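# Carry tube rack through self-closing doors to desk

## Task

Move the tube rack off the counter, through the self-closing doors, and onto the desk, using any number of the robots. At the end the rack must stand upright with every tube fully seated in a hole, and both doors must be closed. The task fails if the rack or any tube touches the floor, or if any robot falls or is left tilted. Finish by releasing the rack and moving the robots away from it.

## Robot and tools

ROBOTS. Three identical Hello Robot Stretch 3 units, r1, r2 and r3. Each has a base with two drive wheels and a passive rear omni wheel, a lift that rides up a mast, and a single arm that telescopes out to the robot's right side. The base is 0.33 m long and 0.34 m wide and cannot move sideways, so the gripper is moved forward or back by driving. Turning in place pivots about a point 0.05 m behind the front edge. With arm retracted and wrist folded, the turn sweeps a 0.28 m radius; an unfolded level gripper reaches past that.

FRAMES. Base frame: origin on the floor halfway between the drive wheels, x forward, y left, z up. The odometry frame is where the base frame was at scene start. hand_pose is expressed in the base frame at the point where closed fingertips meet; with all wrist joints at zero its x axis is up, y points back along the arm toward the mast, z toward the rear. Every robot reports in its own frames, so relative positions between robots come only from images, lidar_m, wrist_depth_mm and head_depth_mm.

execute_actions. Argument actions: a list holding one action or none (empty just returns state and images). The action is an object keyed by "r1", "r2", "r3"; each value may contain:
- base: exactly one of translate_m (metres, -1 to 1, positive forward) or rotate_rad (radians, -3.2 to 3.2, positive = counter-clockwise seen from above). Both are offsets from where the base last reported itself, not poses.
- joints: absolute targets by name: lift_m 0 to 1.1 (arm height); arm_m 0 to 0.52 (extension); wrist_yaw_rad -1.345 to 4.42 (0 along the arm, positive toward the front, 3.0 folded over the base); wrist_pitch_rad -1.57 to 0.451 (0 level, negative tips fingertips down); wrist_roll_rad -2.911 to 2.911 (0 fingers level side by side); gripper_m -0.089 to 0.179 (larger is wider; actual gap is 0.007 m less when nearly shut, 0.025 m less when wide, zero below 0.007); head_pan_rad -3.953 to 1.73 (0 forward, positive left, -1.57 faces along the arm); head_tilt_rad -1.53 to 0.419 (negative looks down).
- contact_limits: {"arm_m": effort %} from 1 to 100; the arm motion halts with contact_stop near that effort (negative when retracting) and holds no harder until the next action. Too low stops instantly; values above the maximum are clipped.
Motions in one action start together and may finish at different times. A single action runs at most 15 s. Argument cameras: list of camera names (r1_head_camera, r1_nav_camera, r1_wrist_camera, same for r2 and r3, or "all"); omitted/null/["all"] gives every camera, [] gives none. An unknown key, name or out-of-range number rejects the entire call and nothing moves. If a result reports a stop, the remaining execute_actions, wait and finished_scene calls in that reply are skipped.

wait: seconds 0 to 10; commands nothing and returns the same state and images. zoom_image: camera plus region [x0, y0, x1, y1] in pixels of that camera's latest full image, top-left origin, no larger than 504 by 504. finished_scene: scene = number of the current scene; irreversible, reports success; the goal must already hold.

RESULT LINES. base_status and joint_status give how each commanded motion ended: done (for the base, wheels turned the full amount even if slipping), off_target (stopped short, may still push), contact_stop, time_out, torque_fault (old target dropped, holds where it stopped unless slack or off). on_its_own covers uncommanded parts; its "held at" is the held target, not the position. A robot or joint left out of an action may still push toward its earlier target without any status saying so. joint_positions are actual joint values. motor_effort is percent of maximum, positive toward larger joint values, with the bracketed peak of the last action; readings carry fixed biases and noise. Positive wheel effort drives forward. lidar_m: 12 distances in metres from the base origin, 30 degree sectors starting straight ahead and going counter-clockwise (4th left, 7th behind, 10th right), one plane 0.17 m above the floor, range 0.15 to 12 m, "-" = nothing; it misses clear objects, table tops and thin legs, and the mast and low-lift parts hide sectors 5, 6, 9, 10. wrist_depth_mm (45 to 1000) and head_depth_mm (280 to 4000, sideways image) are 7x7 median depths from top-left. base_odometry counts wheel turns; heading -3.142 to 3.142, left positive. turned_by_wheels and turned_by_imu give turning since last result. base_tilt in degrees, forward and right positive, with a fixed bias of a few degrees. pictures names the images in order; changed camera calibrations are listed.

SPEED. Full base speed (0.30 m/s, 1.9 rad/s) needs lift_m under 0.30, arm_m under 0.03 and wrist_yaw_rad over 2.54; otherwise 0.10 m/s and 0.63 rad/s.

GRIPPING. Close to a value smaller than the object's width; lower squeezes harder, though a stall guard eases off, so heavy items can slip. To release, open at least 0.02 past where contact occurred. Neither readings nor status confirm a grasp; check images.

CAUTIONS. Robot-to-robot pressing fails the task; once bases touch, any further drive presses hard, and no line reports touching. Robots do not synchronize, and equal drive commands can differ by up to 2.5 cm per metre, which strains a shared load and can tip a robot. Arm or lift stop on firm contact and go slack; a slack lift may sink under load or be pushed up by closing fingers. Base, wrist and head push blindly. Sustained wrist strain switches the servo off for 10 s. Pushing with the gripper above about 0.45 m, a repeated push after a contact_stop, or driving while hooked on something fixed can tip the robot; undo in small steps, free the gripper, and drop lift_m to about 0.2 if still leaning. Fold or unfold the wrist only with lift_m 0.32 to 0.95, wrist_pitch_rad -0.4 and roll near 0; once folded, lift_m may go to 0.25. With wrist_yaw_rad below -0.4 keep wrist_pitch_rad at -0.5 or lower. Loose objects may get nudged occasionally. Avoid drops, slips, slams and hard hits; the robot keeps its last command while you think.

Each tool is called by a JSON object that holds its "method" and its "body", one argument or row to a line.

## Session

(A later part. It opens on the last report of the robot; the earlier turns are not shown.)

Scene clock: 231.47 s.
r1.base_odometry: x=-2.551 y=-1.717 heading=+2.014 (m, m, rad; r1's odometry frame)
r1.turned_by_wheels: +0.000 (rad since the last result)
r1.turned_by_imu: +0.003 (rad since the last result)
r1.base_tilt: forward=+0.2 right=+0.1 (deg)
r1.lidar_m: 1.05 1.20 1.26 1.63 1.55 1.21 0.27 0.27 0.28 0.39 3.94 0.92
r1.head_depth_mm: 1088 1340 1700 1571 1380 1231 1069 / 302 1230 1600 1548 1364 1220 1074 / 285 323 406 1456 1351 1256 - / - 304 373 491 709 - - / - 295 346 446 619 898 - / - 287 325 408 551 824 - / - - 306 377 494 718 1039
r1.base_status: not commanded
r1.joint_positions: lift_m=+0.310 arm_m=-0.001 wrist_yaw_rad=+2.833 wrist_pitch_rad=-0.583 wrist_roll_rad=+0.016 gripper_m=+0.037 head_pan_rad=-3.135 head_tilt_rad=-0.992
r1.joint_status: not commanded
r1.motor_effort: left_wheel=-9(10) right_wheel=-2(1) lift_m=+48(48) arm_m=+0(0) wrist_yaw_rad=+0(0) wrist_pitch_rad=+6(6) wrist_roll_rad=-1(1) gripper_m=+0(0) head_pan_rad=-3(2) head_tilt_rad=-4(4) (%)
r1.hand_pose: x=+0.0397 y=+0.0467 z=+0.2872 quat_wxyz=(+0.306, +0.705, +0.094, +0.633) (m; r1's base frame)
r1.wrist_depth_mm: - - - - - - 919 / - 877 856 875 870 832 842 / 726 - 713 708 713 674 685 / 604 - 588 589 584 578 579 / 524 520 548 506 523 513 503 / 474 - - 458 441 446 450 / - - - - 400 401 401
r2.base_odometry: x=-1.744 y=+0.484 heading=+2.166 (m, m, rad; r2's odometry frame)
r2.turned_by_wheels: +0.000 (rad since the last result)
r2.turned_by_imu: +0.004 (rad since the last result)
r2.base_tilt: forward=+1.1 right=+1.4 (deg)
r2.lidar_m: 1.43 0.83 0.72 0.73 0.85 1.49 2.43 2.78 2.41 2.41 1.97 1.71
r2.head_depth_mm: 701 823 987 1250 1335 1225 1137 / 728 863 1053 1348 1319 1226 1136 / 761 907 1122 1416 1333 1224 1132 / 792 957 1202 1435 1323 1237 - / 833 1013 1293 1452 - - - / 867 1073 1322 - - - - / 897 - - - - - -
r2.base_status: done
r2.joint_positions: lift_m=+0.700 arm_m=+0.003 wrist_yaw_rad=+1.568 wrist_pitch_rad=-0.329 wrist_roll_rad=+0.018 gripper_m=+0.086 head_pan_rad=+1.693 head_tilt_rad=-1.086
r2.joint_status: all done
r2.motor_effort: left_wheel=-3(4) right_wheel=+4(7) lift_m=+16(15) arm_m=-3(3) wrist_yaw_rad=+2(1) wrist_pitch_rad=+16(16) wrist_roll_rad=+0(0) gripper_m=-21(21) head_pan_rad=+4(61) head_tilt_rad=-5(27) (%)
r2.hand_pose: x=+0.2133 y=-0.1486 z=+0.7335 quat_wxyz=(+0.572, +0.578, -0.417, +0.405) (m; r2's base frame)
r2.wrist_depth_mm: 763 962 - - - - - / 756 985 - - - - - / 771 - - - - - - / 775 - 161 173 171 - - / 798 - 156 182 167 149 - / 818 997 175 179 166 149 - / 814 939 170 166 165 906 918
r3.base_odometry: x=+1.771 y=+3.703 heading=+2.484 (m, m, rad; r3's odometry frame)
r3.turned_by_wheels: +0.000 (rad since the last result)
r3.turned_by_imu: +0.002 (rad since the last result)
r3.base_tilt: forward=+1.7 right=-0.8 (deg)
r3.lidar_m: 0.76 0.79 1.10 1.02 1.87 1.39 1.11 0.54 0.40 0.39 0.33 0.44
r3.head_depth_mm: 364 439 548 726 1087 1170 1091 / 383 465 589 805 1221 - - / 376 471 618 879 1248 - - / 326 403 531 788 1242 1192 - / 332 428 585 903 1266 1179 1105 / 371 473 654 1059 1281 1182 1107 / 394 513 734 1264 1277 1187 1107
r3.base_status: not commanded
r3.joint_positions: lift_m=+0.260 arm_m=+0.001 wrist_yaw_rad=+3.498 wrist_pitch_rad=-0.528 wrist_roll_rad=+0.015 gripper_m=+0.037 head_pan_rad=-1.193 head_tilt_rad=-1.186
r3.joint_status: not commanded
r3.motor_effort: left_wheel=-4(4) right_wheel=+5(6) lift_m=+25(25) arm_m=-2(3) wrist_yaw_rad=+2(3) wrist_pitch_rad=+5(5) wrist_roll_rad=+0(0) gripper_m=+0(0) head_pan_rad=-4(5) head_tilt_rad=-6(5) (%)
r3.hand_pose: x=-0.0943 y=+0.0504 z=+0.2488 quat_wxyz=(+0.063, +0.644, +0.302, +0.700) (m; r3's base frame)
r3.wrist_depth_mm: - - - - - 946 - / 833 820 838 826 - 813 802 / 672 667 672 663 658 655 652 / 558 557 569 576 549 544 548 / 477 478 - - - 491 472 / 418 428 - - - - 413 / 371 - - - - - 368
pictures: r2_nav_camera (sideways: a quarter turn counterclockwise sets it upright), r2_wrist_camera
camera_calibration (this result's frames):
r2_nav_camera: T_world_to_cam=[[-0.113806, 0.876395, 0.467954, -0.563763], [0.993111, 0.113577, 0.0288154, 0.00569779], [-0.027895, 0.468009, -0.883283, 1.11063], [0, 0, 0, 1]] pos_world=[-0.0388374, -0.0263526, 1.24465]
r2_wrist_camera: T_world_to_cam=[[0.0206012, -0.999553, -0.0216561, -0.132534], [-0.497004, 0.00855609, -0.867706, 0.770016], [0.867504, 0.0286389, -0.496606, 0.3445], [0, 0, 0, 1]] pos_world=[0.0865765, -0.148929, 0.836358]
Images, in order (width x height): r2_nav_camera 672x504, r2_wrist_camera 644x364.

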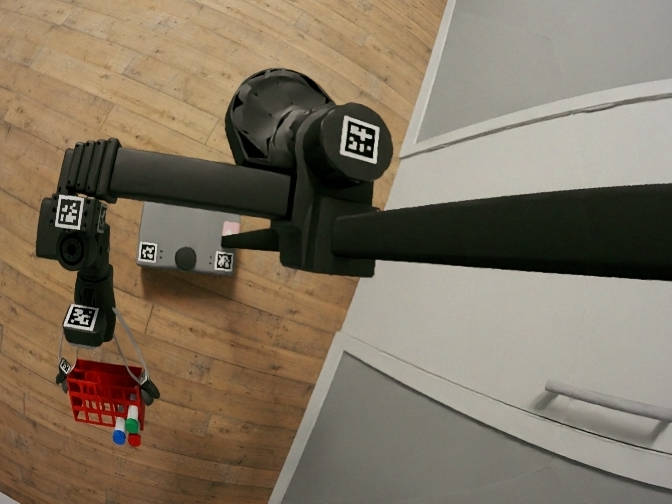

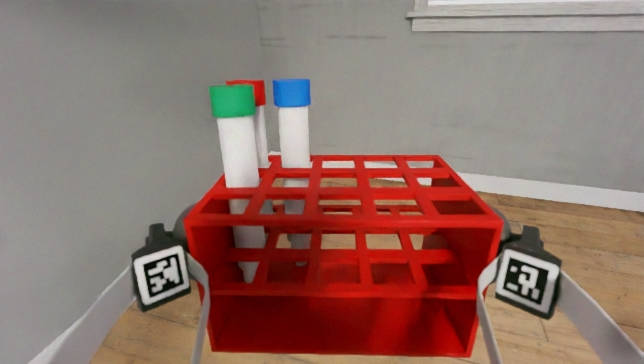

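{"method": "execute_actions", "body": {
  "actions": [
    {"r2":{"base":{"rotate_rad":0.42}}}
  ],
  "cameras": []
}}

{"method": "execute_actions", "body": {
  "actions": [
    {"r2":{"base":{"translate_m":0.65},"joints":{"head_pan_rad":-3.3}}}
  ],
  "cameras": []
}}

{"method": "execute_actions", "body": {
  "actions": [
    {"r2":{"base":{"rotate_rad":-0.88}},"r3":{"joints":{"arm_m":0.52},"contact_limits":{"arm_m":35}}}
  ],
  "cameras": ["r2_nav_camera","r3_nav_camera"]
}}

Scene clock: 243.00 s.
r1.base_odometry: x=-2.551 y=-1.717 heading=+2.014 (m, m, rad; r1's odometry frame)
r1.turned_by_wheels: +0.000 (rad since the last result)
r1.turned_by_imu: +0.001 (rad since the last result)
r1.base_tilt: forward=+0.2 right=+0.1 (deg)
r1.lidar_m: 1.04 1.19 1.26 1.64 1.55 1.22 0.27 0.27 0.28 0.39 3.95 0.92
r1.head_depth_mm: 1094 1340 1692 1561 1377 1239 1072 / 302 1231 1601 1547 1376 1224 1069 / 285 323 406 1458 1357 1255 - / - 304 373 492 711 - - / - 295 347 446 620 898 - / - 287 325 409 549 824 - / - - 305 377 495 718 1041
r1.base_status: not commanded
r1.joint_positions: lift_m=+0.310 arm_m=-0.001 wrist_yaw_rad=+2.833 wrist_pitch_rad=-0.583 wrist_roll_rad=+0.016 gripper_m=+0.037 head_pan_rad=-3.135 head_tilt_rad=-0.992
r1.joint_status: not commanded
r1.motor_effort: left_wheel=-10(10) right_wheel=-1(1) lift_m=+48(48) arm_m=+1(0) wrist_yaw_rad=+0(1) wrist_pitch_rad=+6(6) wrist_roll_rad=-1(1) gripper_m=+0(1) head_pan_rad=-3(3) head_tilt_rad=-4(4) (%)
r1.hand_pose: x=+0.0397 y=+0.0467 z=+0.2872 quat_wxyz=(+0.306, +0.705, +0.094, +0.633) (m; r1's base frame)
r1.wrist_depth_mm: - - - - - - 923 / - 869 862 851 838 837 823 / 722 - 703 694 695 689 671 / 611 - 604 591 592 588 576 / 530 529 542 517 521 501 509 / 472 - - 458 440 451 449 / - - - - 404 397 403
r2.base_odometry: x=-1.744 y=+0.484 heading=+2.586 (m, m, rad; r2's odometry frame)
r2.turned_by_wheels: +0.420 (rad since the last result)
r2.turned_by_imu: +0.425 (rad since the last result)
r2.base_tilt: forward=+1.1 right=+1.4 (deg)
r2.lidar_m: 0.89 0.72 0.72 0.80 1.26 2.42 2.69 2.42 2.41 2.10 1.72 1.71
r2.head_depth_mm: 802 914 1072 1291 1337 1227 1131 / 885 1019 1216 1413 1331 1225 1128 / 976 1141 1382 1458 1332 1227 1130 / 1082 1298 1563 1469 1325 1227 - / 1218 1520 1606 1447 - - - / 1405 1708 1620 - - - - / 1576 - - - - - -
r2.base_status: done
r2.joint_positions: lift_m=+0.700 arm_m=+0.003 wrist_yaw_rad=+1.568 wrist_pitch_rad=-0.329 wrist_roll_rad=+0.018 gripper_m=+0.086 head_pan_rad=+1.693 head_tilt_rad=-1.087
r2.joint_status: not commanded
r2.motor_effort: left_wheel=-2(6) right_wheel=+4(8) lift_m=+16(16) arm_m=-3(3) wrist_yaw_rad=+1(1) wrist_pitch_rad=+15(15) wrist_roll_rad=+0(0) gripper_m=-21(21) head_pan_rad=+4(4) head_tilt_rad=-6(6) (%)
r2.hand_pose: x=+0.2133 y=-0.1486 z=+0.7336 quat_wxyz=(+0.572, +0.578, -0.417, +0.405) (m; r2's base frame)
r2.wrist_depth_mm: 569 676 857 - - - - / 588 717 817 - - - - / 622 733 845 - - - - / 649 779 161 174 171 - - / 676 788 155 183 166 149 - / 714 799 175 179 165 150 - / 714 894 170 165 164 927 911
r3.base_odometry: x=+1.771 y=+3.703 heading=+2.484 (m, m, rad; r3's odometry frame)
r3.turned_by_wheels: +0.000 (rad since the last result)
r3.turned_by_imu: +0.001 (rad since the last result)
r3.base_tilt: forward=+1.7 right=-0.8 (deg)
r3.lidar_m: 0.76 0.79 1.10 1.02 1.87 1.39 1.11 0.54 0.40 0.39 0.33 0.44
r3.head_depth_mm: 363 438 548 728 1085 1171 1089 / 382 465 590 805 1222 - - / 376 472 617 878 1256 - - / 326 404 531 788 1242 1187 - / 332 427 584 898 1262 1178 1103 / 370 473 655 1058 1277 1182 1099 / 395 513 734 1266 1276 1187 1109
r3.base_status: not commanded
r3.joint_positions: lift_m=+0.260 arm_m=+0.001 wrist_yaw_rad=+3.498 wrist_pitch_rad=-0.528 wrist_roll_rad=+0.015 gripper_m=+0.037 head_pan_rad=-1.193 head_tilt_rad=-1.186
r3.joint_status: not commanded
r3.motor_effort: left_wheel=-3(4) right_wheel=+5(5) lift_m=+24(24) arm_m=-3(3) wrist_yaw_rad=+2(3) wrist_pitch_rad=+5(5) wrist_roll_rad=+0(0) gripper_m=+0(0) head_pan_rad=-5(4) head_tilt_rad=-6(6) (%)
r3.hand_pose: x=-0.0943 y=+0.0504 z=+0.2488 quat_wxyz=(+0.063, +0.644, +0.302, +0.700) (m; r3's base frame)
r3.wrist_depth_mm: - - - - - 955 - / 834 840 822 821 - 819 836 / 667 666 669 658 662 654 656 / 557 556 569 572 543 554 553 / 479 476 - - - 485 473 / 417 429 - - - - 415 / 371 - - - - - 368
pictures: none
No camera images: the call's "cameras" was empty. Leave "cameras" out to get every camera's image.

Scene clock: 251.03 s.
r1.base_odometry: x=-2.551 y=-1.717 heading=+2.014 (m, m, rad; r1's odometry frame)
r1.turned_by_wheels: +0.000 (rad since the last result)
r1.turned_by_imu: +0.002 (rad since the last result)
r1.base_tilt: forward=+0.2 right=+0.2 (deg)
r1.lidar_m: 1.04 1.20 1.26 1.63 1.55 1.22 0.27 0.27 0.28 0.39 3.95 0.92
r1.head_depth_mm: 1089 1342 1686 1564 1381 1235 1073 / 302 1232 1596 1546 1367 1222 1075 / 284 323 405 1463 1362 1254 - / - 304 373 491 711 - - / - 295 347 446 620 899 - / - 287 325 409 550 825 - / - - 305 377 493 717 1041
r1.base_status: not commanded
r1.joint_positions: lift_m=+0.310 arm_m=-0.001 wrist_yaw_rad=+2.833 wrist_pitch_rad=-0.583 wrist_roll_rad=+0.016 gripper_m=+0.037 head_pan_rad=-3.135 head_tilt_rad=-0.992
r1.joint_status: not commanded
r1.motor_effort: left_wheel=-10(10) right_wheel=-1(2) lift_m=+48(48) arm_m=+1(0) wrist_yaw_rad=+0(0) wrist_pitch_rad=+6(6) wrist_roll_rad=-1(1) gripper_m=+0(1) head_pan_rad=-3(3) head_tilt_rad=-4(4) (%)
r1.hand_pose: x=+0.0397 y=+0.0467 z=+0.2872 quat_wxyz=(+0.306, +0.705, +0.094, +0.633) (m; r1's base frame)
r1.wrist_depth_mm: - - - - - - 918 / - 878 860 843 852 840 810 / 719 - 700 681 699 689 674 / 606 - 611 608 593 588 582 / 518 525 545 518 527 506 509 / 478 - - 452 445 451 444 / - - - - 406 402 396
r2.base_odometry: x=-2.296 y=+0.827 heading=+2.586 (m, m, rad; r2's odometry frame)
r2.turned_by_wheels: +0.000 (rad since the last result)
r2.turned_by_imu: +0.003 (rad since the last result)
r2.base_tilt: forward=+1.1 right=+1.2 (deg)
r2.lidar_m: 0.38 0.31 0.31 0.34 0.51 2.94 3.24 2.84 2.83 1.48 1.22 0.73
r2.head_depth_mm: 2029 1795 1624 - - - 1106 / 2048 1795 1614 - - - 1131 / 2030 1809 1603 - - - - / 2053 1801 1608 - - - - / 2022 1787 1603 1473 1319 - - / 2022 1800 1604 1449 1326 - 1122 / 2036 1807 1603 1452 1320 - 1127
r2.base_status: done
r2.joint_positions: lift_m=+0.700 arm_m=+0.003 wrist_yaw_rad=+1.568 wrist_pitch_rad=-0.329 wrist_roll_rad=+0.018 gripper_m=+0.086 head_pan_rad=-3.293 head_tilt_rad=-1.087
r2.joint_status: all done
r2.motor_effort: left_wheel=-3(3) right_wheel=+4(7) lift_m=+15(16) arm_m=-4(3) wrist_yaw_rad=+1(2) wrist_pitch_rad=+16(16) wrist_roll_rad=+0(0) gripper_m=-21(21) head_pan_rad=-5(62) head_tilt_rad=-5(5) (%)
r2.hand_pose: x=+0.2133 y=-0.1486 z=+0.7336 quat_wxyz=(+0.572, +0.578, -0.417, +0.405) (m; r2's base frame)
r2.wrist_depth_mm: 266 311 382 493 707 895 775 / 279 324 377 534 789 951 797 / 292 341 379 584 872 998 832 / 303 358 160 173 172 - 908 / 313 362 155 183 166 150 939 / 325 363 176 179 166 149 946 / 333 426 169 165 165 911 942
r3.base_odometry: x=+1.771 y=+3.703 heading=+2.484 (m, m, rad; r3's odometry frame)
r3.turned_by_wheels: +0.000 (rad since the last result)
r3.turned_by_imu: +0.001 (rad since the last result)
r3.base_tilt: forward=+1.6 right=-0.8 (deg)
r3.lidar_m: 0.76 0.79 1.10 1.02 1.87 1.39 1.11 0.54 0.40 0.39 0.33 0.44
r3.head_depth_mm: 364 439 549 729 1084 1173 1088 / 383 465 590 804 1223 - - / 376 471 619 875 1252 - - / 326 403 531 786 1240 1190 - / 332 428 584 902 1259 1184 1096 / 370 473 657 1058 1275 1183 1110 / 394 514 737 1264 1277 1185 1108
r3.base_status: not commanded
r3.joint_positions: lift_m=+0.260 arm_m=+0.001 wrist_yaw_rad=+3.498 wrist_pitch_rad=-0.528 wrist_roll_rad=+0.015 gripper_m=+0.037 head_pan_rad=-1.193 head_tilt_rad=-1.186
r3.joint_status: not commanded
r3.motor_effort: left_wheel=-4(4) right_wheel=+6(6) lift_m=+24(24) arm_m=-3(3) wrist_yaw_rad=+2(3) wrist_pitch_rad=+5(5) wrist_roll_rad=+0(0) gripper_m=+0(0) head_pan_rad=-4(5) head_tilt_rad=-6(6) (%)
r3.hand_pose: x=-0.0943 y=+0.0504 z=+0.2488 quat_wxyz=(+0.063, +0.644, +0.302, +0.700) (m; r3's base frame)
r3.wrist_depth_mm: - - - - - 932 - / 837 837 844 834 - 816 823 / 667 664 667 666 657 664 654 / 561 560 571 574 541 556 550 / 479 481 - - - 488 473 / 420 428 - - - - 412 / 370 - - - - - 368
pictures: none
No camera images: the call's "cameras" was empty. Leave "cameras" out to get every camera's image.

Scene clock: 256.03 s.
r1.base_odometry: x=-2.551 y=-1.717 heading=+2.014 (m, m, rad; r1's odometry frame)
r1.turned_by_wheels: +0.000 (rad since the last result)
r1.turned_by_imu: +0.001 (rad since the last result)
r1.base_tilt: forward=+0.2 right=+0.2 (deg)
r1.lidar_m: 1.04 1.20 1.26 1.63 1.55 1.22 0.27 0.26 0.28 0.39 3.95 0.92
r1.head_depth_mm: 1091 1347 1698 1561 1369 1233 1069 / 303 1236 1597 1546 1366 1223 1075 / 285 323 405 1469 1356 1260 - / - 304 373 491 709 - - / - 295 347 446 619 896 - / - 287 325 409 549 826 - / - - 305 377 494 719 1043
r1.base_status: not commanded
r1.joint_positions: lift_m=+0.310 arm_m=-0.001 wrist_yaw_rad=+2.833 wrist_pitch_rad=-0.583 wrist_roll_rad=+0.016 gripper_m=+0.037 head_pan_rad=-3.135 head_tilt_rad=-0.992
r1.joint_status: not commanded
r1.motor_effort: left_wheel=-10(9) right_wheel=-1(1) lift_m=+48(48) arm_m=+0(0) wrist_yaw_rad=+0(0) wrist_pitch_rad=+6(6) wrist_roll_rad=-1(1) gripper_m=-1(0) head_pan_rad=-3(2) head_tilt_rad=-4(4) (%)
r1.hand_pose: x=+0.0397 y=+0.0467 z=+0.2872 quat_wxyz=(+0.306, +0.705, +0.094, +0.633) (m; r1's base frame)
r1.wrist_depth_mm: - - - - - - 916 / - 908 848 865 829 831 825 / 728 - 705 690 711 673 667 / 610 - 593 599 588 579 579 / 509 524 536 511 520 506 504 / 467 - - 465 447 457 442 / - - - - 402 411 403
r2.base_odometry: x=-2.296 y=+0.827 heading=+1.706 (m, m, rad; r2's odometry frame)
r2.turned_by_wheels: -0.880 (rad since the last result)
r2.turned_by_imu: -0.891 (rad since the last result)
r2.base_tilt: forward=+1.1 right=+1.3 (deg)
r2.lidar_m: 1.21 0.55 0.34 0.31 0.31 0.37 0.53 0.51 3.13 2.83 2.16 1.34
r2.head_depth_mm: 467 521 588 - - - 1029 / 2053 1737 710 - - - 1135 / 2050 1800 1548 - - - - / 1999 1773 1562 - - - - / 1285 1422 1271 1086 1326 - - / 865 930 968 1060 1313 - 1126 / 655 688 750 1412 1325 - 1131
r2.base_status: done
r2.joint_positions: lift_m=+0.700 arm_m=+0.003 wrist_yaw_rad=+1.568 wrist_pitch_rad=-0.329 wrist_roll_rad=+0.018 gripper_m=+0.086 head_pan_rad=-3.293 head_tilt_rad=-1.087
r2.joint_status: not commanded
r2.motor_effort: left_wheel=+4(7) right_wheel=-2(4) lift_m=+15(16) arm_m=-4(4) wrist_yaw_rad=+1(2) wrist_pitch_rad=+16(16) wrist_roll_rad=+0(0) gripper_m=-20(21) head_pan_rad=-5(5) head_tilt_rad=-5(6) (%)
r2.hand_pose: x=+0.2133 y=-0.1486 z=+0.7336 quat_wxyz=(+0.572, +0.578, -0.417, +0.405) (m; r2's base frame)
r2.wrist_depth_mm: 705 974 - - - - - / 685 - - - - - - / 664 - 185 - - - - / 642 - 161 174 171 - - / 641 931 155 183 164 149 - / 622 844 175 178 165 149 - / 582 896 170 166 165 949 926
r3.base_odometry: x=+1.771 y=+3.703 heading=+2.484 (m, m, rad; r3's odometry frame)
r3.turned_by_wheels: +0.000 (rad since the last result)
r3.turned_by_imu: +0.002 (rad since the last result)
r3.base_tilt: forward=+1.7 right=-0.9 (deg)
r3.lidar_m: 0.76 0.79 1.10 1.02 1.87 1.39 1.11 0.70 0.67 0.68 0.33 0.44
r3.head_depth_mm: 1785 956 1049 1335 1247 1175 1096 / 1806 1623 1482 1371 1271 - - / 379 504 1452 1356 1258 - - / 326 405 533 791 1243 1194 - / 333 428 587 907 1258 1179 1109 / 371 474 655 1061 1274 1177 1117 / 395 514 733 1268 1273 1187 1109
r3.base_status: not commanded
r3.joint_positions: lift_m=+0.260 arm_m=+0.518 wrist_yaw_rad=+3.498 wrist_pitch_rad=-0.527 wrist_roll_rad=+0.015 gripper_m=+0.037 head_pan_rad=-1.195 head_tilt_rad=-1.187
r3.joint_status: all done
r3.on_its_own: arm_m is at rest, and its effort (+15) is outside its rest range (-14 to +14)
r3.motor_effort: left_wheel=-3(20) right_wheel=-6(28) lift_m=+26(28) arm_m=+15(26) wrist_yaw_rad=+3(7) wrist_pitch_rad=+4(13) wrist_roll_rad=+0(0) gripper_m=+0(0) head_pan_rad=-4(5) head_tilt_rad=-6(6) (%)
r3.contact_limits: arm_m 35 (drawing in: default 15, maximum 25; extending or still: default 22, maximum 35)
r3.hand_pose: x=-0.0943 y=-0.4668 z=+0.2490 quat_wxyz=(+0.063, +0.644, +0.302, +0.700) (m; r3's base frame)
r3.wrist_depth_mm: - - - - - - - / 839 839 839 833 - 825 836 / 665 664 669 668 - 668 653 / 556 559 554 557 540 543 548 / 475 476 482 473 489 469 471 / 419 417 404 414 405 417 324 / 370 373 367 369 371 370 288
pictures: r2_nav_camera (sideways: a quarter turn counterclockwise sets it upright), r3_nav_camera (sideways: a quarter turn counterclockwise sets it upright)
camera_calibration (this result's frames):
r2_nav_camera: T_world_to_cam=[[-0.874725, 0.127572, 0.467527, -0.558566], [0.159322, 0.986806, 0.0288195, 0.0107787], [-0.457682, 0.0996963, -0.883509, 1.11354], [0, 0, 0, 1]] pos_world=[0.0193398, -0.0503952, 1.24466]
r3_nav_camera: T_world_to_cam=[[0.307576, -0.895535, 0.321581, -0.375777], [-0.939329, -0.339701, -0.0475754, 0.120303], [0.151847, -0.287438, -0.945686, 1.18237], [0, 0, 0, 1]] pos_world=[0.0490439, 0.044204, 1.24472]
Images, in order (width x height): r2_nav_camera 672x504, r3_nav_camera 672x504.

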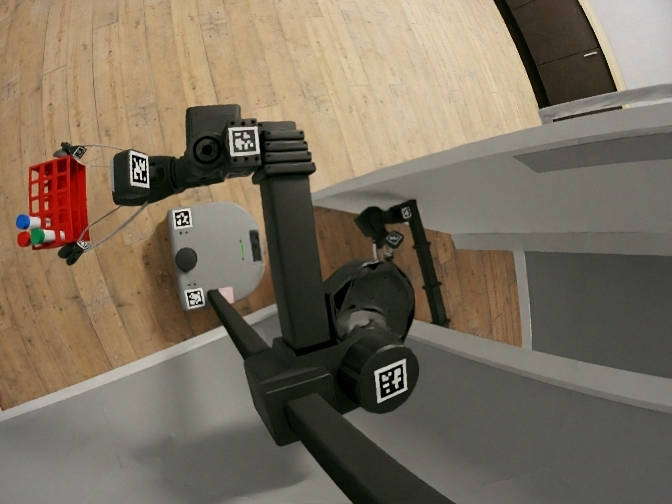

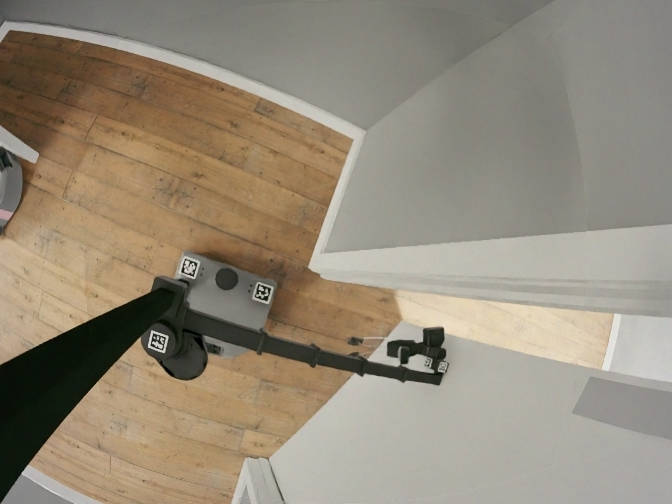

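{"method": "execute_actions", "body": {
  "actions": [
    {"r2":{"base":{"translate_m":-0.28}}}
  ],
  "cameras": ["r2_nav_camera","r3_nav_camera"]
}}

Scene clock: 264.27 s.
r1.base_odometry: x=-2.551 y=-1.717 heading=+2.014 (m, m, rad; r1's odometry frame)
r1.turned_by_wheels: +0.000 (rad since the last result)
r1.turned_by_imu: +0.002 (rad since the last result)
r1.base_tilt: forward=+0.2 right=+0.1 (deg)
r1.lidar_m: 1.04 1.19 1.26 1.63 1.55 1.21 0.27 0.27 0.28 0.39 3.96 0.92
r1.head_depth_mm: 1090 1340 1690 1555 1375 1231 1069 / 302 1231 1578 1550 1365 1224 1070 / 285 323 406 1460 1356 1253 - / - 304 374 492 708 - - / - 295 347 447 620 898 - / - 287 325 409 550 824 - / - - 306 378 494 720 1040
r1.base_status: not commanded
r1.joint_positions: lift_m=+0.310 arm_m=-0.001 wrist_yaw_rad=+2.833 wrist_pitch_rad=-0.583 wrist_roll_rad=+0.016 gripper_m=+0.037 head_pan_rad=-3.135 head_tilt_rad=-0.992
r1.joint_status: not commanded
r1.motor_effort: left_wheel=-10(9) right_wheel=-1(2) lift_m=+48(48) arm_m=+0(0) wrist_yaw_rad=-1(1) wrist_pitch_rad=+6(6) wrist_roll_rad=-1(1) gripper_m=+0(0) head_pan_rad=-3(2) head_tilt_rad=-4(4) (%)
r1.hand_pose: x=+0.0397 y=+0.0467 z=+0.2872 quat_wxyz=(+0.306, +0.705, +0.094, +0.633) (m; r1's base frame)
r1.wrist_depth_mm: - - - - - - 896 / - 873 883 855 851 846 853 / 713 - 699 692 699 680 675 / 601 - 596 591 589 580 576 / 527 519 539 511 512 519 500 / 469 - - 458 440 454 454 / - - - - 408 404 404
r2.base_odometry: x=-2.258 y=+0.550 heading=+1.706 (m, m, rad; r2's odometry frame)
r2.turned_by_wheels: +0.000 (rad since the last result)
r2.turned_by_imu: -0.001 (rad since the last result)
r2.base_tilt: forward=+1.1 right=+1.4 (deg)
r2.lidar_m: 1.48 0.45 0.28 0.25 0.25 1.82 0.38 0.25 3.20 2.88 2.66 1.65
r2.head_depth_mm: 1978 1775 1609 - - - 851 / 1931 1810 1601 - - - 1106 / 1910 1790 1605 - - - - / 1198 1459 1576 - - - - / 924 1020 1142 1152 859 - - / 624 667 715 768 827 - 1135 / 470 494 520 550 594 - 1121
r2.base_status: done
r2.joint_positions: lift_m=+0.700 arm_m=+0.003 wrist_yaw_rad=+1.568 wrist_pitch_rad=-0.329 wrist_roll_rad=+0.018 gripper_m=+0.086 head_pan_rad=-3.293 head_tilt_rad=-1.087
r2.joint_status: not commanded
r2.motor_effort: left_wheel=+3(4) right_wheel=-2(4) lift_m=+16(16) arm_m=-3(3) wrist_yaw_rad=+1(2) wrist_pitch_rad=+15(15) wrist_roll_rad=+0(0) gripper_m=-21(21) head_pan_rad=-4(4) head_tilt_rad=-6(6) (%)
r2.hand_pose: x=+0.2133 y=-0.1486 z=+0.7336 quat_wxyz=(+0.572, +0.578, -0.417, +0.405) (m; r2's base frame)
r2.wrist_depth_mm: 613 - - - - - - / 603 997 - - - - - / 590 949 185 - - - - / 570 899 160 173 171 - - / 568 796 155 182 166 149 - / 558 751 174 179 165 149 - / 521 871 169 166 164 925 909
r3.base_odometry: x=+1.771 y=+3.703 heading=+2.484 (m, m, rad; r3's odometry frame)
r3.turned_by_wheels: +0.000 (rad since the last result)
r3.turned_by_imu: +0.001 (rad since the last result)
r3.base_tilt: forward=+1.8 right=-0.7 (deg)
r3.lidar_m: 0.76 0.79 1.10 1.02 1.87 1.39 1.11 0.70 0.67 0.69 0.33 0.44
r3.head_depth_mm: 526 953 1051 1333 1253 1181 1096 / 506 1629 1347 1330 1270 - - / 379 504 1266 1220 1262 - - / 326 405 534 789 1241 1195 - / 333 428 586 902 1256 1183 1104 / 371 475 657 1064 1276 1180 1109 / 395 514 737 1276 1275 1191 1114
r3.base_status: not commanded
r3.joint_positions: lift_m=+0.260 arm_m=+0.518 wrist_yaw_rad=+3.498 wrist_pitch_rad=-0.527 wrist_roll_rad=+0.015 gripper_m=+0.037 head_pan_rad=-1.195 head_tilt_rad=-1.187
r3.joint_status: not commanded
r3.motor_effort: left_wheel=-3(3) right_wheel=-6(6) lift_m=+27(27) arm_m=+14(15) wrist_yaw_rad=+2(3) wrist_pitch_rad=+4(4) wrist_roll_rad=+0(0) gripper_m=+0(0) head_pan_rad=-3(3) head_tilt_rad=-5(5) (%)
r3.hand_pose: x=-0.0943 y=-0.4668 z=+0.2490 quat_wxyz=(+0.063, +0.644, +0.302, +0.700) (m; r3's base frame)
r3.wrist_depth_mm: - - - - - - - / 840 844 833 825 - 819 824 / 661 666 670 668 - 658 660 / 563 562 559 558 538 549 552 / 482 479 485 474 490 471 473 / 418 416 405 415 404 420 323 / 371 371 368 369 371 367 290
pictures: r2_nav_camera (sideways: a quarter turn counterclockwise sets it upright), r3_nav_camera (sideways: a quarter turn counterclockwise sets it upright)
camera_calibration (this result's frames):
r2_nav_camera: T_world_to_cam=[[-0.874725, 0.127572, 0.467527, -0.558566], [0.159321, 0.986806, 0.0288195, 0.0107787], [-0.457682, 0.0996961, -0.883509, 1.11354], [0, 0, 0, 1]] pos_world=[0.0193398, -0.0503952, 1.24466]
r3_nav_camera: T_world_to_cam=[[0.307576, -0.895535, 0.321581, -0.375777], [-0.939329, -0.339701, -0.0475754, 0.120303], [0.151847, -0.287438, -0.945686, 1.18237], [0, 0, 0, 1]] pos_world=[0.0490439, 0.044204, 1.24472]
Images, in order (width x height): r2_nav_camera 672x504, r3_nav_camera 672x504.

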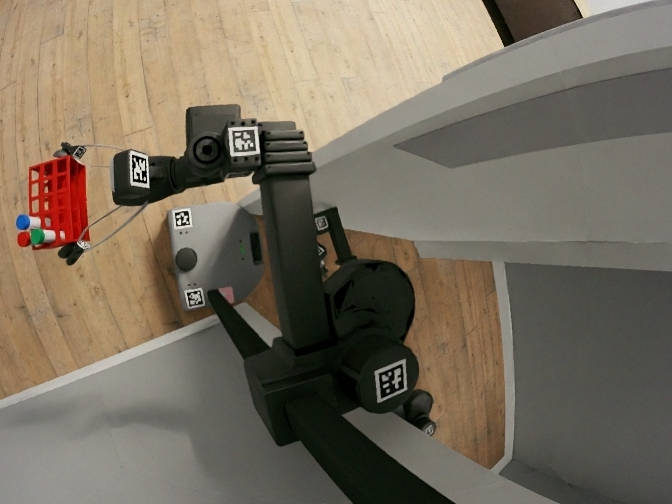

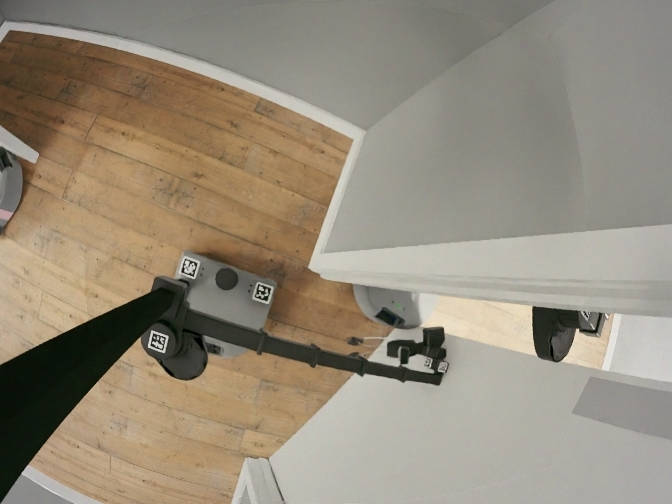

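{"method": "execute_actions", "body": {
  "actions": [
    {"r3":{"joints":{"arm_m":0},"contact_limits":{"arm_m":12}}}
  ],
  "cameras": []
}}

{"method": "execute_actions", "body": {
  "actions": [
    {"r3":{"base":{"translate_m":-0.22},"joints":{"wrist_yaw_rad":3.1}}}
  ],
  "cameras": []
}}

{"method": "execute_actions", "body": {
  "actions": [
    {"r3":{"base":{"rotate_rad":1.59},"joints":{"head_pan_rad":-3.14,"head_tilt_rad":-1.1}}}
  ],
  "cameras": []
}}

{"method": "execute_actions", "body": {
  "actions": [
    {"r3":{"base":{"translate_m":-0.3},"joints":{"lift_m":0.31}}}
  ],
  "cameras": ["r3_nav_camera"]
}}

Scene clock: 278.47 s.
r1.base_odometry: x=-2.551 y=-1.717 heading=+2.014 (m, m, rad; r1's odometry frame)
r1.turned_by_wheels: +0.000 (rad since the last result)
r1.turned_by_imu: +0.002 (rad since the last result)
r1.base_tilt: forward=+0.2 right=+0.2 (deg)
r1.lidar_m: 1.04 1.19 1.26 1.64 1.55 1.22 0.27 0.27 0.28 0.39 3.95 0.92
r1.head_depth_mm: 1087 1338 1692 1569 1376 1234 1070 / 302 1233 1586 1555 1373 1221 1078 / 285 323 405 1453 1353 1257 - / - 304 373 490 711 - - / - 295 347 447 621 896 - / - 287 325 408 550 825 - / - - 305 377 495 719 1042
r1.base_status: not commanded
r1.joint_positions: lift_m=+0.310 arm_m=-0.001 wrist_yaw_rad=+2.833 wrist_pitch_rad=-0.583 wrist_roll_rad=+0.016 gripper_m=+0.037 head_pan_rad=-3.135 head_tilt_rad=-0.992
r1.joint_status: not commanded
r1.motor_effort: left_wheel=-10(10) right_wheel=-2(1) lift_m=+48(48) arm_m=+0(0) wrist_yaw_rad=+0(0) wrist_pitch_rad=+6(6) wrist_roll_rad=+0(0) gripper_m=-1(0) head_pan_rad=-3(3) head_tilt_rad=-4(4) (%)
r1.hand_pose: x=+0.0397 y=+0.0467 z=+0.2872 quat_wxyz=(+0.306, +0.705, +0.094, +0.633) (m; r1's base frame)
r1.wrist_depth_mm: - - - - - - 934 / - 877 864 819 828 839 838 / 718 - 702 697 683 679 711 / 603 - 607 603 570 574 584 / 526 519 542 516 525 508 510 / 474 - - 454 450 450 446 / - - - - 411 401 400
r2.base_odometry: x=-2.258 y=+0.550 heading=+1.706 (m, m, rad; r2's odometry frame)
r2.turned_by_wheels: +0.000 (rad since the last result)
r2.turned_by_imu: -0.001 (rad since the last result)
r2.base_tilt: forward=+1.1 right=+1.3 (deg)
r2.lidar_m: 1.48 0.45 0.28 0.25 0.25 1.82 0.38 0.25 3.18 2.88 2.66 1.66
r2.head_depth_mm: 1962 1791 1606 - - - 850 / 1926 1798 1604 - - - 1107 / 1900 1795 1604 - - - - / 1186 1450 1587 - - - - / 936 1031 1151 1196 1296 - - / 626 667 717 772 826 - 1135 / 471 494 520 548 596 - 1125
r2.base_status: not commanded
r2.joint_positions: lift_m=+0.700 arm_m=+0.003 wrist_yaw_rad=+1.568 wrist_pitch_rad=-0.329 wrist_roll_rad=+0.018 gripper_m=+0.086 head_pan_rad=-3.293 head_tilt_rad=-1.087
r2.joint_status: not commanded
r2.motor_effort: left_wheel=-7(7) right_wheel=-1(2) lift_m=+16(16) arm_m=-3(3) wrist_yaw_rad=+2(1) wrist_pitch_rad=+16(15) wrist_roll_rad=+0(0) gripper_m=-20(21) head_pan_rad=-4(4) head_tilt_rad=-6(6) (%)
r2.hand_pose: x=+0.2133 y=-0.1486 z=+0.7336 quat_wxyz=(+0.572, +0.578, -0.417, +0.405) (m; r2's base frame)
r2.wrist_depth_mm: 601 - - - - - - / 614 - - - - - - / 579 974 185 - - - - / 576 939 160 174 171 - - / 559 833 156 183 166 149 - / 562 745 175 179 166 149 - / 509 874 170 165 164 897 921
r3.base_odometry: x=+1.771 y=+3.703 heading=+2.484 (m, m, rad; r3's odometry frame)
r3.turned_by_wheels: +0.000 (rad since the last result)
r3.turned_by_imu: +0.001 (rad since the last result)
r3.base_tilt: forward=+1.6 right=-0.8 (deg)
r3.lidar_m: 0.76 0.79 1.10 1.02 1.88 1.38 1.11 0.70 0.67 0.68 0.33 0.44
r3.head_depth_mm: 525 955 1083 1314 1261 1172 1091 / 504 1621 1300 1334 1261 - - / 379 504 1267 1221 1279 - - / 327 404 532 789 1240 1189 - / 333 428 586 908 1261 1180 1104 / 371 474 657 1065 1275 1186 1107 / 394 513 736 1264 1271 1185 1104
r3.base_status: not commanded
r3.joint_positions: lift_m=+0.260 arm_m=+0.001 wrist_yaw_rad=+3.498 wrist_pitch_rad=-0.527 wrist_roll_rad=+0.015 gripper_m=+0.037 head_pan_rad=-1.195 head_tilt_rad=-1.187
r3.joint_status: all done
r3.motor_effort: left_wheel=-1(3) right_wheel=+3(9) lift_m=+27(27) arm_m=-3(13) wrist_yaw_rad=+2(3) wrist_pitch_rad=+4(4) wrist_roll_rad=+0(0) gripper_m=+0(0) head_pan_rad=-4(3) head_tilt_rad=-5(5) (%)
r3.contact_limits: arm_m 12 (drawing in: default 15, maximum 25; extending or still: default 22, maximum 35)
r3.hand_pose: x=-0.0943 y=+0.0505 z=+0.2489 quat_wxyz=(+0.063, +0.644, +0.302, +0.700) (m; r3's base frame)
r3.wrist_depth_mm: - - - - - 935 - / 838 840 836 830 - 826 829 / 665 673 668 664 665 658 658 / 553 551 573 574 546 555 555 / 479 476 - - - 486 475 / 417 429 - - - - 413 / 369 - - - - - 368
pictures: none
No camera images: the call's "cameras" was empty. Leave "cameras" out to get every camera's image.

Scene clock: 280.67 s.
r1.base_odometry: x=-2.551 y=-1.717 heading=+2.014 (m, m, rad; r1's odometry frame)
r1.turned_by_wheels: +0.000 (rad since the last result)
r1.turned_by_imu: +0.001 (rad since the last result)
r1.base_tilt: forward=+0.2 right=+0.1 (deg)
r1.lidar_m: 1.04 1.19 1.26 1.63 1.55 1.22 0.27 0.27 0.28 0.39 3.94 0.92
r1.head_depth_mm: 1089 1345 1697 1564 1380 1235 1070 / 302 1230 1592 1543 1370 1224 1073 / 285 323 405 1454 1354 1246 - / - 304 373 492 709 - - / - 295 346 446 620 899 - / - 287 325 409 549 824 - / - - 305 377 494 721 1041
r1.base_status: not commanded
r1.joint_positions: lift_m=+0.310 arm_m=-0.001 wrist_yaw_rad=+2.833 wrist_pitch_rad=-0.583 wrist_roll_rad=+0.016 gripper_m=+0.037 head_pan_rad=-3.135 head_tilt_rad=-0.992
r1.joint_status: not commanded
r1.motor_effort: left_wheel=-10(10) right_wheel=-2(1) lift_m=+48(48) arm_m=+0(0) wrist_yaw_rad=+1(0) wrist_pitch_rad=+6(6) wrist_roll_rad=-1(0) gripper_m=+1(0) head_pan_rad=-3(3) head_tilt_rad=-4(4) (%)
r1.hand_pose: x=+0.0397 y=+0.0467 z=+0.2872 quat_wxyz=(+0.306, +0.705, +0.094, +0.633) (m; r1's base frame)
r1.wrist_depth_mm: - - - - - - 903 / 879 846 834 857 896 834 817 / 706 - 710 705 677 689 689 / 595 - 603 595 588 594 586 / 511 522 541 516 526 512 507 / 475 - - 449 443 445 458 / - - - - 409 402 400
r2.base_odometry: x=-2.258 y=+0.550 heading=+1.706 (m, m, rad; r2's odometry frame)
r2.turned_by_wheels: +0.000 (rad since the last result)
r2.turned_by_imu: +0.000 (rad since the last result)
r2.base_tilt: forward=+1.1 right=+1.3 (deg)
r2.lidar_m: 1.48 0.45 0.28 0.25 0.25 0.81 0.38 0.25 3.20 2.88 2.65 1.65
r2.head_depth_mm: 1972 1794 1052 - - - 851 / 1942 1782 1459 - - - 1103 / 1895 1789 1608 - - - - / 1190 1454 1568 - - - - / 930 1024 1142 1187 1296 - - / 626 670 714 769 828 - 1131 / 471 494 520 548 594 - 1127
r2.base_status: not commanded
r2.joint_positions: lift_m=+0.700 arm_m=+0.003 wrist_yaw_rad=+1.568 wrist_pitch_rad=-0.329 wrist_roll_rad=+0.018 gripper_m=+0.086 head_pan_rad=-3.293 head_tilt_rad=-1.087
r2.joint_status: not commanded
r2.motor_effort: left_wheel=-7(8) right_wheel=-1(1) lift_m=+15(15) arm_m=-3(3) wrist_yaw_rad=+1(1) wrist_pitch_rad=+16(16) wrist_roll_rad=+0(0) gripper_m=-22(21) head_pan_rad=-5(4) head_tilt_rad=-6(6) (%)
r2.hand_pose: x=+0.2133 y=-0.1486 z=+0.7336 quat_wxyz=(+0.572, +0.578, -0.417, +0.405) (m; r2's base frame)
r2.wrist_depth_mm: 604 - - - - - - / 609 - - - - - - / 587 955 186 - - - - / 581 926 160 173 171 - - / 573 829 156 183 166 149 - / 551 738 175 178 165 149 - / 515 852 170 165 164 899 932
r3.base_odometry: x=+1.945 y=+3.568 heading=+2.484 (m, m, rad; r3's odometry frame)
r3.turned_by_wheels: +0.000 (rad since the last result)
r3.turned_by_imu: -0.001 (rad since the last result)
r3.base_tilt: forward=+1.7 right=-0.8 (deg)
r3.lidar_m: 0.98 1.02 1.07 1.07 1.56 1.16 1.10 0.59 0.56 0.58 0.49 0.47
r3.head_depth_mm: 660 768 907 1119 1246 1170 1095 / 736 868 1057 1325 1257 - - / 851 1006 1274 1360 1278 - - / 1803 1632 1309 1337 1268 1190 - / 1763 1632 1303 1249 1273 1184 1105 / 1734 673 751 1024 1267 1188 1102 / 487 549 696 1263 1277 1189 1110
r3.base_status: done
r3.joint_positions: lift_m=+0.260 arm_m=+0.001 wrist_yaw_rad=+3.102 wrist_pitch_rad=-0.527 wrist_roll_rad=+0.015 gripper_m=+0.037 head_pan_rad=-1.195 head_tilt_rad=-1.187
r3.joint_status: all done
r3.motor_effort: left_wheel=-1(10) right_wheel=+3(7) lift_m=+27(27) arm_m=-4(3) wrist_yaw_rad=-1(1) wrist_pitch_rad=+4(5) wrist_roll_rad=+0(0) gripper_m=+0(0) head_pan_rad=-4(3) head_tilt_rad=-6(6) (%)
r3.hand_pose: x=-0.0129 y=+0.0635 z=+0.2489 quat_wxyz=(+0.200, +0.691, +0.169, +0.674) (m; r3's base frame)
r3.wrist_depth_mm: - - - - - - - / 835 848 - 840 830 824 827 / 668 669 - 663 656 662 662 / 553 557 - 561 556 544 550 / 497 - - - 487 475 475 / - - - - - 414 414 / - - - - 370 368 368
pictures: none
No camera images: the call's "cameras" was empty. Leave "cameras" out to get every camera's image.

Scene clock: 283.03 s.
r1.base_odometry: x=-2.551 y=-1.717 heading=+2.014 (m, m, rad; r1's odometry frame)
r1.turned_by_wheels: +0.000 (rad since the last result)
r1.turned_by_imu: +0.001 (rad since the last result)
r1.base_tilt: forward=+0.1 right=+0.2 (deg)
r1.lidar_m: 1.04 1.20 1.26 1.63 1.30 1.22 0.27 0.27 0.28 0.39 3.94 0.92
r1.head_depth_mm: 1085 1340 1689 1570 1373 1232 1070 / 302 1235 1595 1549 1362 1220 1072 / 285 322 406 1459 1357 1251 - / - 305 373 491 711 - - / - 295 347 446 619 899 - / - 287 325 409 549 827 - / - - 306 377 494 720 1039
r1.base_status: not commanded
r1.joint_positions: lift_m=+0.310 arm_m=-0.001 wrist_yaw_rad=+2.833 wrist_pitch_rad=-0.583 wrist_roll_rad=+0.016 gripper_m=+0.037 head_pan_rad=-3.135 head_tilt_rad=-0.992
r1.joint_status: not commanded
r1.motor_effort: left_wheel=-10(10) right_wheel=-1(1) lift_m=+48(48) arm_m=+0(1) wrist_yaw_rad=-1(0) wrist_pitch_rad=+6(6) wrist_roll_rad=-1(0) gripper_m=-1(1) head_pan_rad=-2(3) head_tilt_rad=-4(3) (%)
r1.hand_pose: x=+0.0397 y=+0.0467 z=+0.2872 quat_wxyz=(+0.306, +0.705, +0.094, +0.633) (m; r1's base frame)
r1.wrist_depth_mm: - - - - - - 912 / 825 887 868 847 851 841 832 / 722 - 709 716 688 695 694 / 594 - 592 605 586 585 577 / 519 530 535 514 531 500 499 / 474 - - 453 445 444 451 / - - - - 407 404 398
r2.base_odometry: x=-2.258 y=+0.550 heading=+1.706 (m, m, rad; r2's odometry frame)
r2.turned_by_wheels: +0.000 (rad since the last result)
r2.turned_by_imu: +0.000 (rad since the last result)
r2.base_tilt: forward=+1.1 right=+1.3 (deg)
r2.lidar_m: 1.49 0.45 0.28 0.25 0.25 0.81 0.38 0.25 3.21 2.88 2.66 1.66
r2.head_depth_mm: 1976 1031 1029 - - - 850 / 1941 1802 1035 - - - 1106 / 1891 1816 1600 - - - - / 1192 1453 1582 - - - - / 935 1032 1144 1180 1300 - - / 625 668 716 768 825 - 1128 / 471 495 520 548 593 - 1128
r2.base_status: not commanded
r2.joint_positions: lift_m=+0.700 arm_m=+0.003 wrist_yaw_rad=+1.568 wrist_pitch_rad=-0.329 wrist_roll_rad=+0.018 gripper_m=+0.086 head_pan_rad=-3.293 head_tilt_rad=-1.087
r2.joint_status: not commanded
r2.motor_effort: left_wheel=-7(8) right_wheel=-1(1) lift_m=+16(16) arm_m=-3(4) wrist_yaw_rad=+2(1) wrist_pitch_rad=+16(16) wrist_roll_rad=+0(0) gripper_m=-21(21) head_pan_rad=-4(4) head_tilt_rad=-5(4) (%)
r2.hand_pose: x=+0.2133 y=-0.1486 z=+0.7336 quat_wxyz=(+0.572, +0.578, -0.417, +0.405) (m; r2's base frame)
r2.wrist_depth_mm: 622 - - - - - - / 606 988 - - - - - / 588 983 185 - - - - / 585 919 161 174 172 - - / 561 823 155 182 165 149 - / 549 743 175 179 166 149 - / 508 856 170 165 165 918 928
r3.base_odometry: x=+1.945 y=+3.568 heading=-2.210 (m, m, rad; r3's odometry frame)
r3.turned_by_wheels: +1.590 (rad since the last result)
r3.turned_by_imu: +1.568 (rad since the last result)
r3.base_tilt: forward=+1.6 right=-0.7 (deg)
r3.lidar_m: 1.07 1.53 1.15 1.02 0.59 0.56 0.58 0.49 0.47 0.98 1.03 1.07
r3.head_depth_mm: 534 626 754 952 1239 1205 1085 / 566 670 820 1052 1275 - 1085 / 602 721 898 1184 1317 - - / 644 779 990 1356 1295 - 1066 / 689 848 1105 1376 1306 1232 1070 / 745 1004 1571 1276 1279 1211 1103 / 2078 1822 1601 1244 1047 1199 1097
r3.base_status: done
r3.joint_positions: lift_m=+0.260 arm_m=+0.001 wrist_yaw_rad=+3.102 wrist_pitch_rad=-0.527 wrist_roll_rad=+0.015 gripper_m=+0.037 head_pan_rad=-3.133 head_tilt_rad=-1.100
r3.joint_status: all done
r3.motor_effort: left_wheel=-3(12) right_wheel=+5(16) lift_m=+27(27) arm_m=-3(3) wrist_yaw_rad=-1(1) wrist_pitch_rad=+5(5) wrist_roll_rad=+0(0) gripper_m=+0(0) head_pan_rad=-4(58) head_tilt_rad=+0(8) (%)
r3.hand_pose: x=-0.0128 y=+0.0635 z=+0.2489 quat_wxyz=(+0.200, +0.691, +0.169, +0.674) (m; r3's base frame)
r3.wrist_depth_mm: 491 534 - - - - - / 505 588 - 825 832 827 822 / 522 630 - 663 662 660 662 / 541 556 - 559 551 549 553 / 494 - - - 489 474 471 / - - - - - 413 415 / - - - - 369 368 368
pictures: none
No camera images: the call's "cameras" was empty. Leave "cameras" out to get every camera's image.

Scene clock: 286.80 s.
r1.base_odometry: x=-2.551 y=-1.717 heading=+2.014 (m, m, rad; r1's odometry frame)
r1.turned_by_wheels: +0.000 (rad since the last result)
r1.turned_by_imu: +0.001 (rad since the last result)
r1.base_tilt: forward=+0.2 right=+0.2 (deg)
r1.lidar_m: 1.04 1.19 1.26 1.64 1.55 1.22 0.27 0.27 0.28 0.39 3.94 0.92
r1.head_depth_mm: 1085 1340 1697 1557 1378 1230 1070 / 302 1233 1587 1550 1365 1223 1070 / 285 323 406 1458 1353 1252 - / - 304 373 491 710 - - / - 295 347 447 619 896 - / - 287 325 409 551 824 - / - - 306 377 494 718 1039
r1.base_status: not commanded
r1.joint_positions: lift_m=+0.310 arm_m=-0.001 wrist_yaw_rad=+2.833 wrist_pitch_rad=-0.583 wrist_roll_rad=+0.016 gripper_m=+0.037 head_pan_rad=-3.135 head_tilt_rad=-0.992
r1.joint_status: not commanded
r1.motor_effort: left_wheel=-10(9) right_wheel=-1(2) lift_m=+48(48) arm_m=+1(0) wrist_yaw_rad=+0(1) wrist_pitch_rad=+6(5) wrist_roll_rad=-1(1) gripper_m=+0(0) head_pan_rad=-3(3) head_tilt_rad=-4(4) (%)
r1.hand_pose: x=+0.0397 y=+0.0467 z=+0.2872 quat_wxyz=(+0.306, +0.705, +0.094, +0.633) (m; r1's base frame)
r1.wrist_depth_mm: - - - - - - 887 / 863 836 859 850 877 826 811 / 700 - 694 704 689 694 681 / 604 - 600 590 595 585 587 / 520 519 543 503 529 516 505 / 468 - - 453 444 442 444 / - - - - 409 407 393
r2.base_odometry: x=-2.258 y=+0.550 heading=+1.706 (m, m, rad; r2's odometry frame)
r2.turned_by_wheels: +0.000 (rad since the last result)
r2.turned_by_imu: +0.000 (rad since the last result)
r2.base_tilt: forward=+1.1 right=+1.3 (deg)
r2.lidar_m: 1.48 0.45 0.28 0.25 0.25 0.59 0.38 0.25 3.19 2.88 2.65 1.65
r2.head_depth_mm: 1958 1784 1611 - - - 853 / 1932 1805 1612 - - - 1105 / 725 1720 960 - - - - / 1191 1355 916 - - - - / 933 1010 937 1185 1293 - - / 627 669 713 771 825 - 1122 / 471 494 520 549 596 - 1131
r2.base_status: not commanded
r2.joint_positions: lift_m=+0.700 arm_m=+0.003 wrist_yaw_rad=+1.568 wrist_pitch_rad=-0.329 wrist_roll_rad=+0.018 gripper_m=+0.086 head_pan_rad=-3.293 head_tilt_rad=-1.087
r2.joint_status: not commanded
r2.motor_effort: left_wheel=-7(8) right_wheel=-1(1) lift_m=+15(16) arm_m=-2(3) wrist_yaw_rad=+1(2) wrist_pitch_rad=+16(15) wrist_roll_rad=+0(0) gripper_m=-21(21) head_pan_rad=-5(4) head_tilt_rad=-6(5) (%)
r2.hand_pose: x=+0.2133 y=-0.1486 z=+0.7336 quat_wxyz=(+0.572, +0.578, -0.417, +0.405) (m; r2's base frame)
r2.wrist_depth_mm: 610 - - - - - - / 603 - - - - - - / 600 965 185 - - - - / 585 949 160 174 172 - - / 576 821 156 182 166 150 - / 549 744 176 179 166 149 - / 519 889 169 165 164 916 898
r3.base_odometry: x=+2.124 y=+3.809 heading=-2.210 (m, m, rad; r3's odometry frame)
r3.turned_by_wheels: +0.000 (rad since the last result)
r3.turned_by_imu: -0.001 (rad since the last result)
r3.base_tilt: forward=+1.7 right=-0.8 (deg)
r3.lidar_m: 1.37 1.55 1.17 0.43 0.31 0.30 0.31 0.42 0.35 0.34 1.01 1.36
r3.head_depth_mm: 286 317 382 481 646 890 1079 / 293 340 416 533 726 - 1073 / 306 366 455 600 804 - - / 326 395 503 687 1076 - 1066 / 350 431 561 799 1255 1224 1070 / 377 473 634 1028 1162 1167 - / 409 525 1531 1442 1141 1073 1077
r3.base_status: done
r3.joint_positions: lift_m=+0.310 arm_m=+0.001 wrist_yaw_rad=+3.101 wrist_pitch_rad=-0.528 wrist_roll_rad=+0.015 gripper_m=+0.037 head_pan_rad=-3.133 head_tilt_rad=-1.099
r3.joint_status: all done
r3.motor_effort: left_wheel=-3(15) right_wheel=+5(11) lift_m=+28(29) arm_m=-3(3) wrist_yaw_rad=-1(1) wrist_pitch_rad=+5(5) wrist_roll_rad=+0(0) gripper_m=+0(0) head_pan_rad=-5(5) head_tilt_rad=-1(0) (%)
r3.hand_pose: x=-0.0128 y=+0.0634 z=+0.2987 quat_wxyz=(+0.200, +0.691, +0.169, +0.674) (m; r3's base frame)
r3.wrist_depth_mm: 261 308 498 559 - - - / 272 332 - 622 943 929 922 / 284 355 - 703 750 746 747 / 298 375 473 621 619 631 627 / 310 390 510 563 551 538 532 / 312 - - - 460 469 472 / - - - - 417 420 421
pictures: r3_nav_camera (sideways: a quarter turn counterclockwise sets it upright)
camera_calibration (this result's frames):
r3_nav_camera: T_world_to_cam=[[-0.914154, 0.0353886, 0.40382, -0.475431], [0.0165887, 0.998613, -0.0499602, 0.117582], [-0.405028, -0.0389724, -0.913473, 1.14394], [0, 0, 0, 1]] pos_world=[0.026759, -0.0560118, 1.24282]
Images, in order (width x height): r3_nav_camera 672x504.

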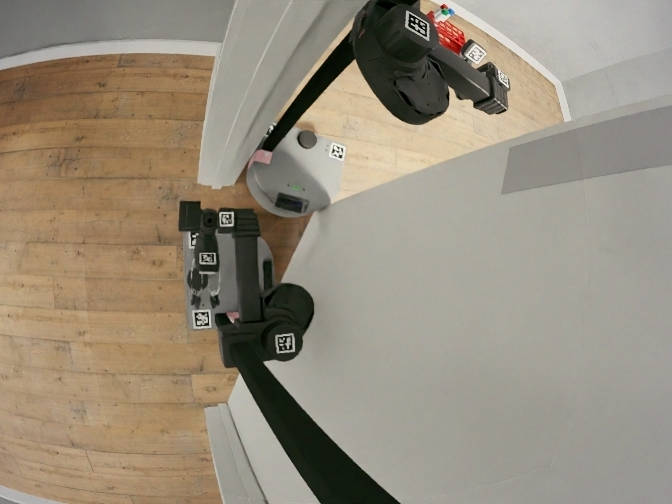

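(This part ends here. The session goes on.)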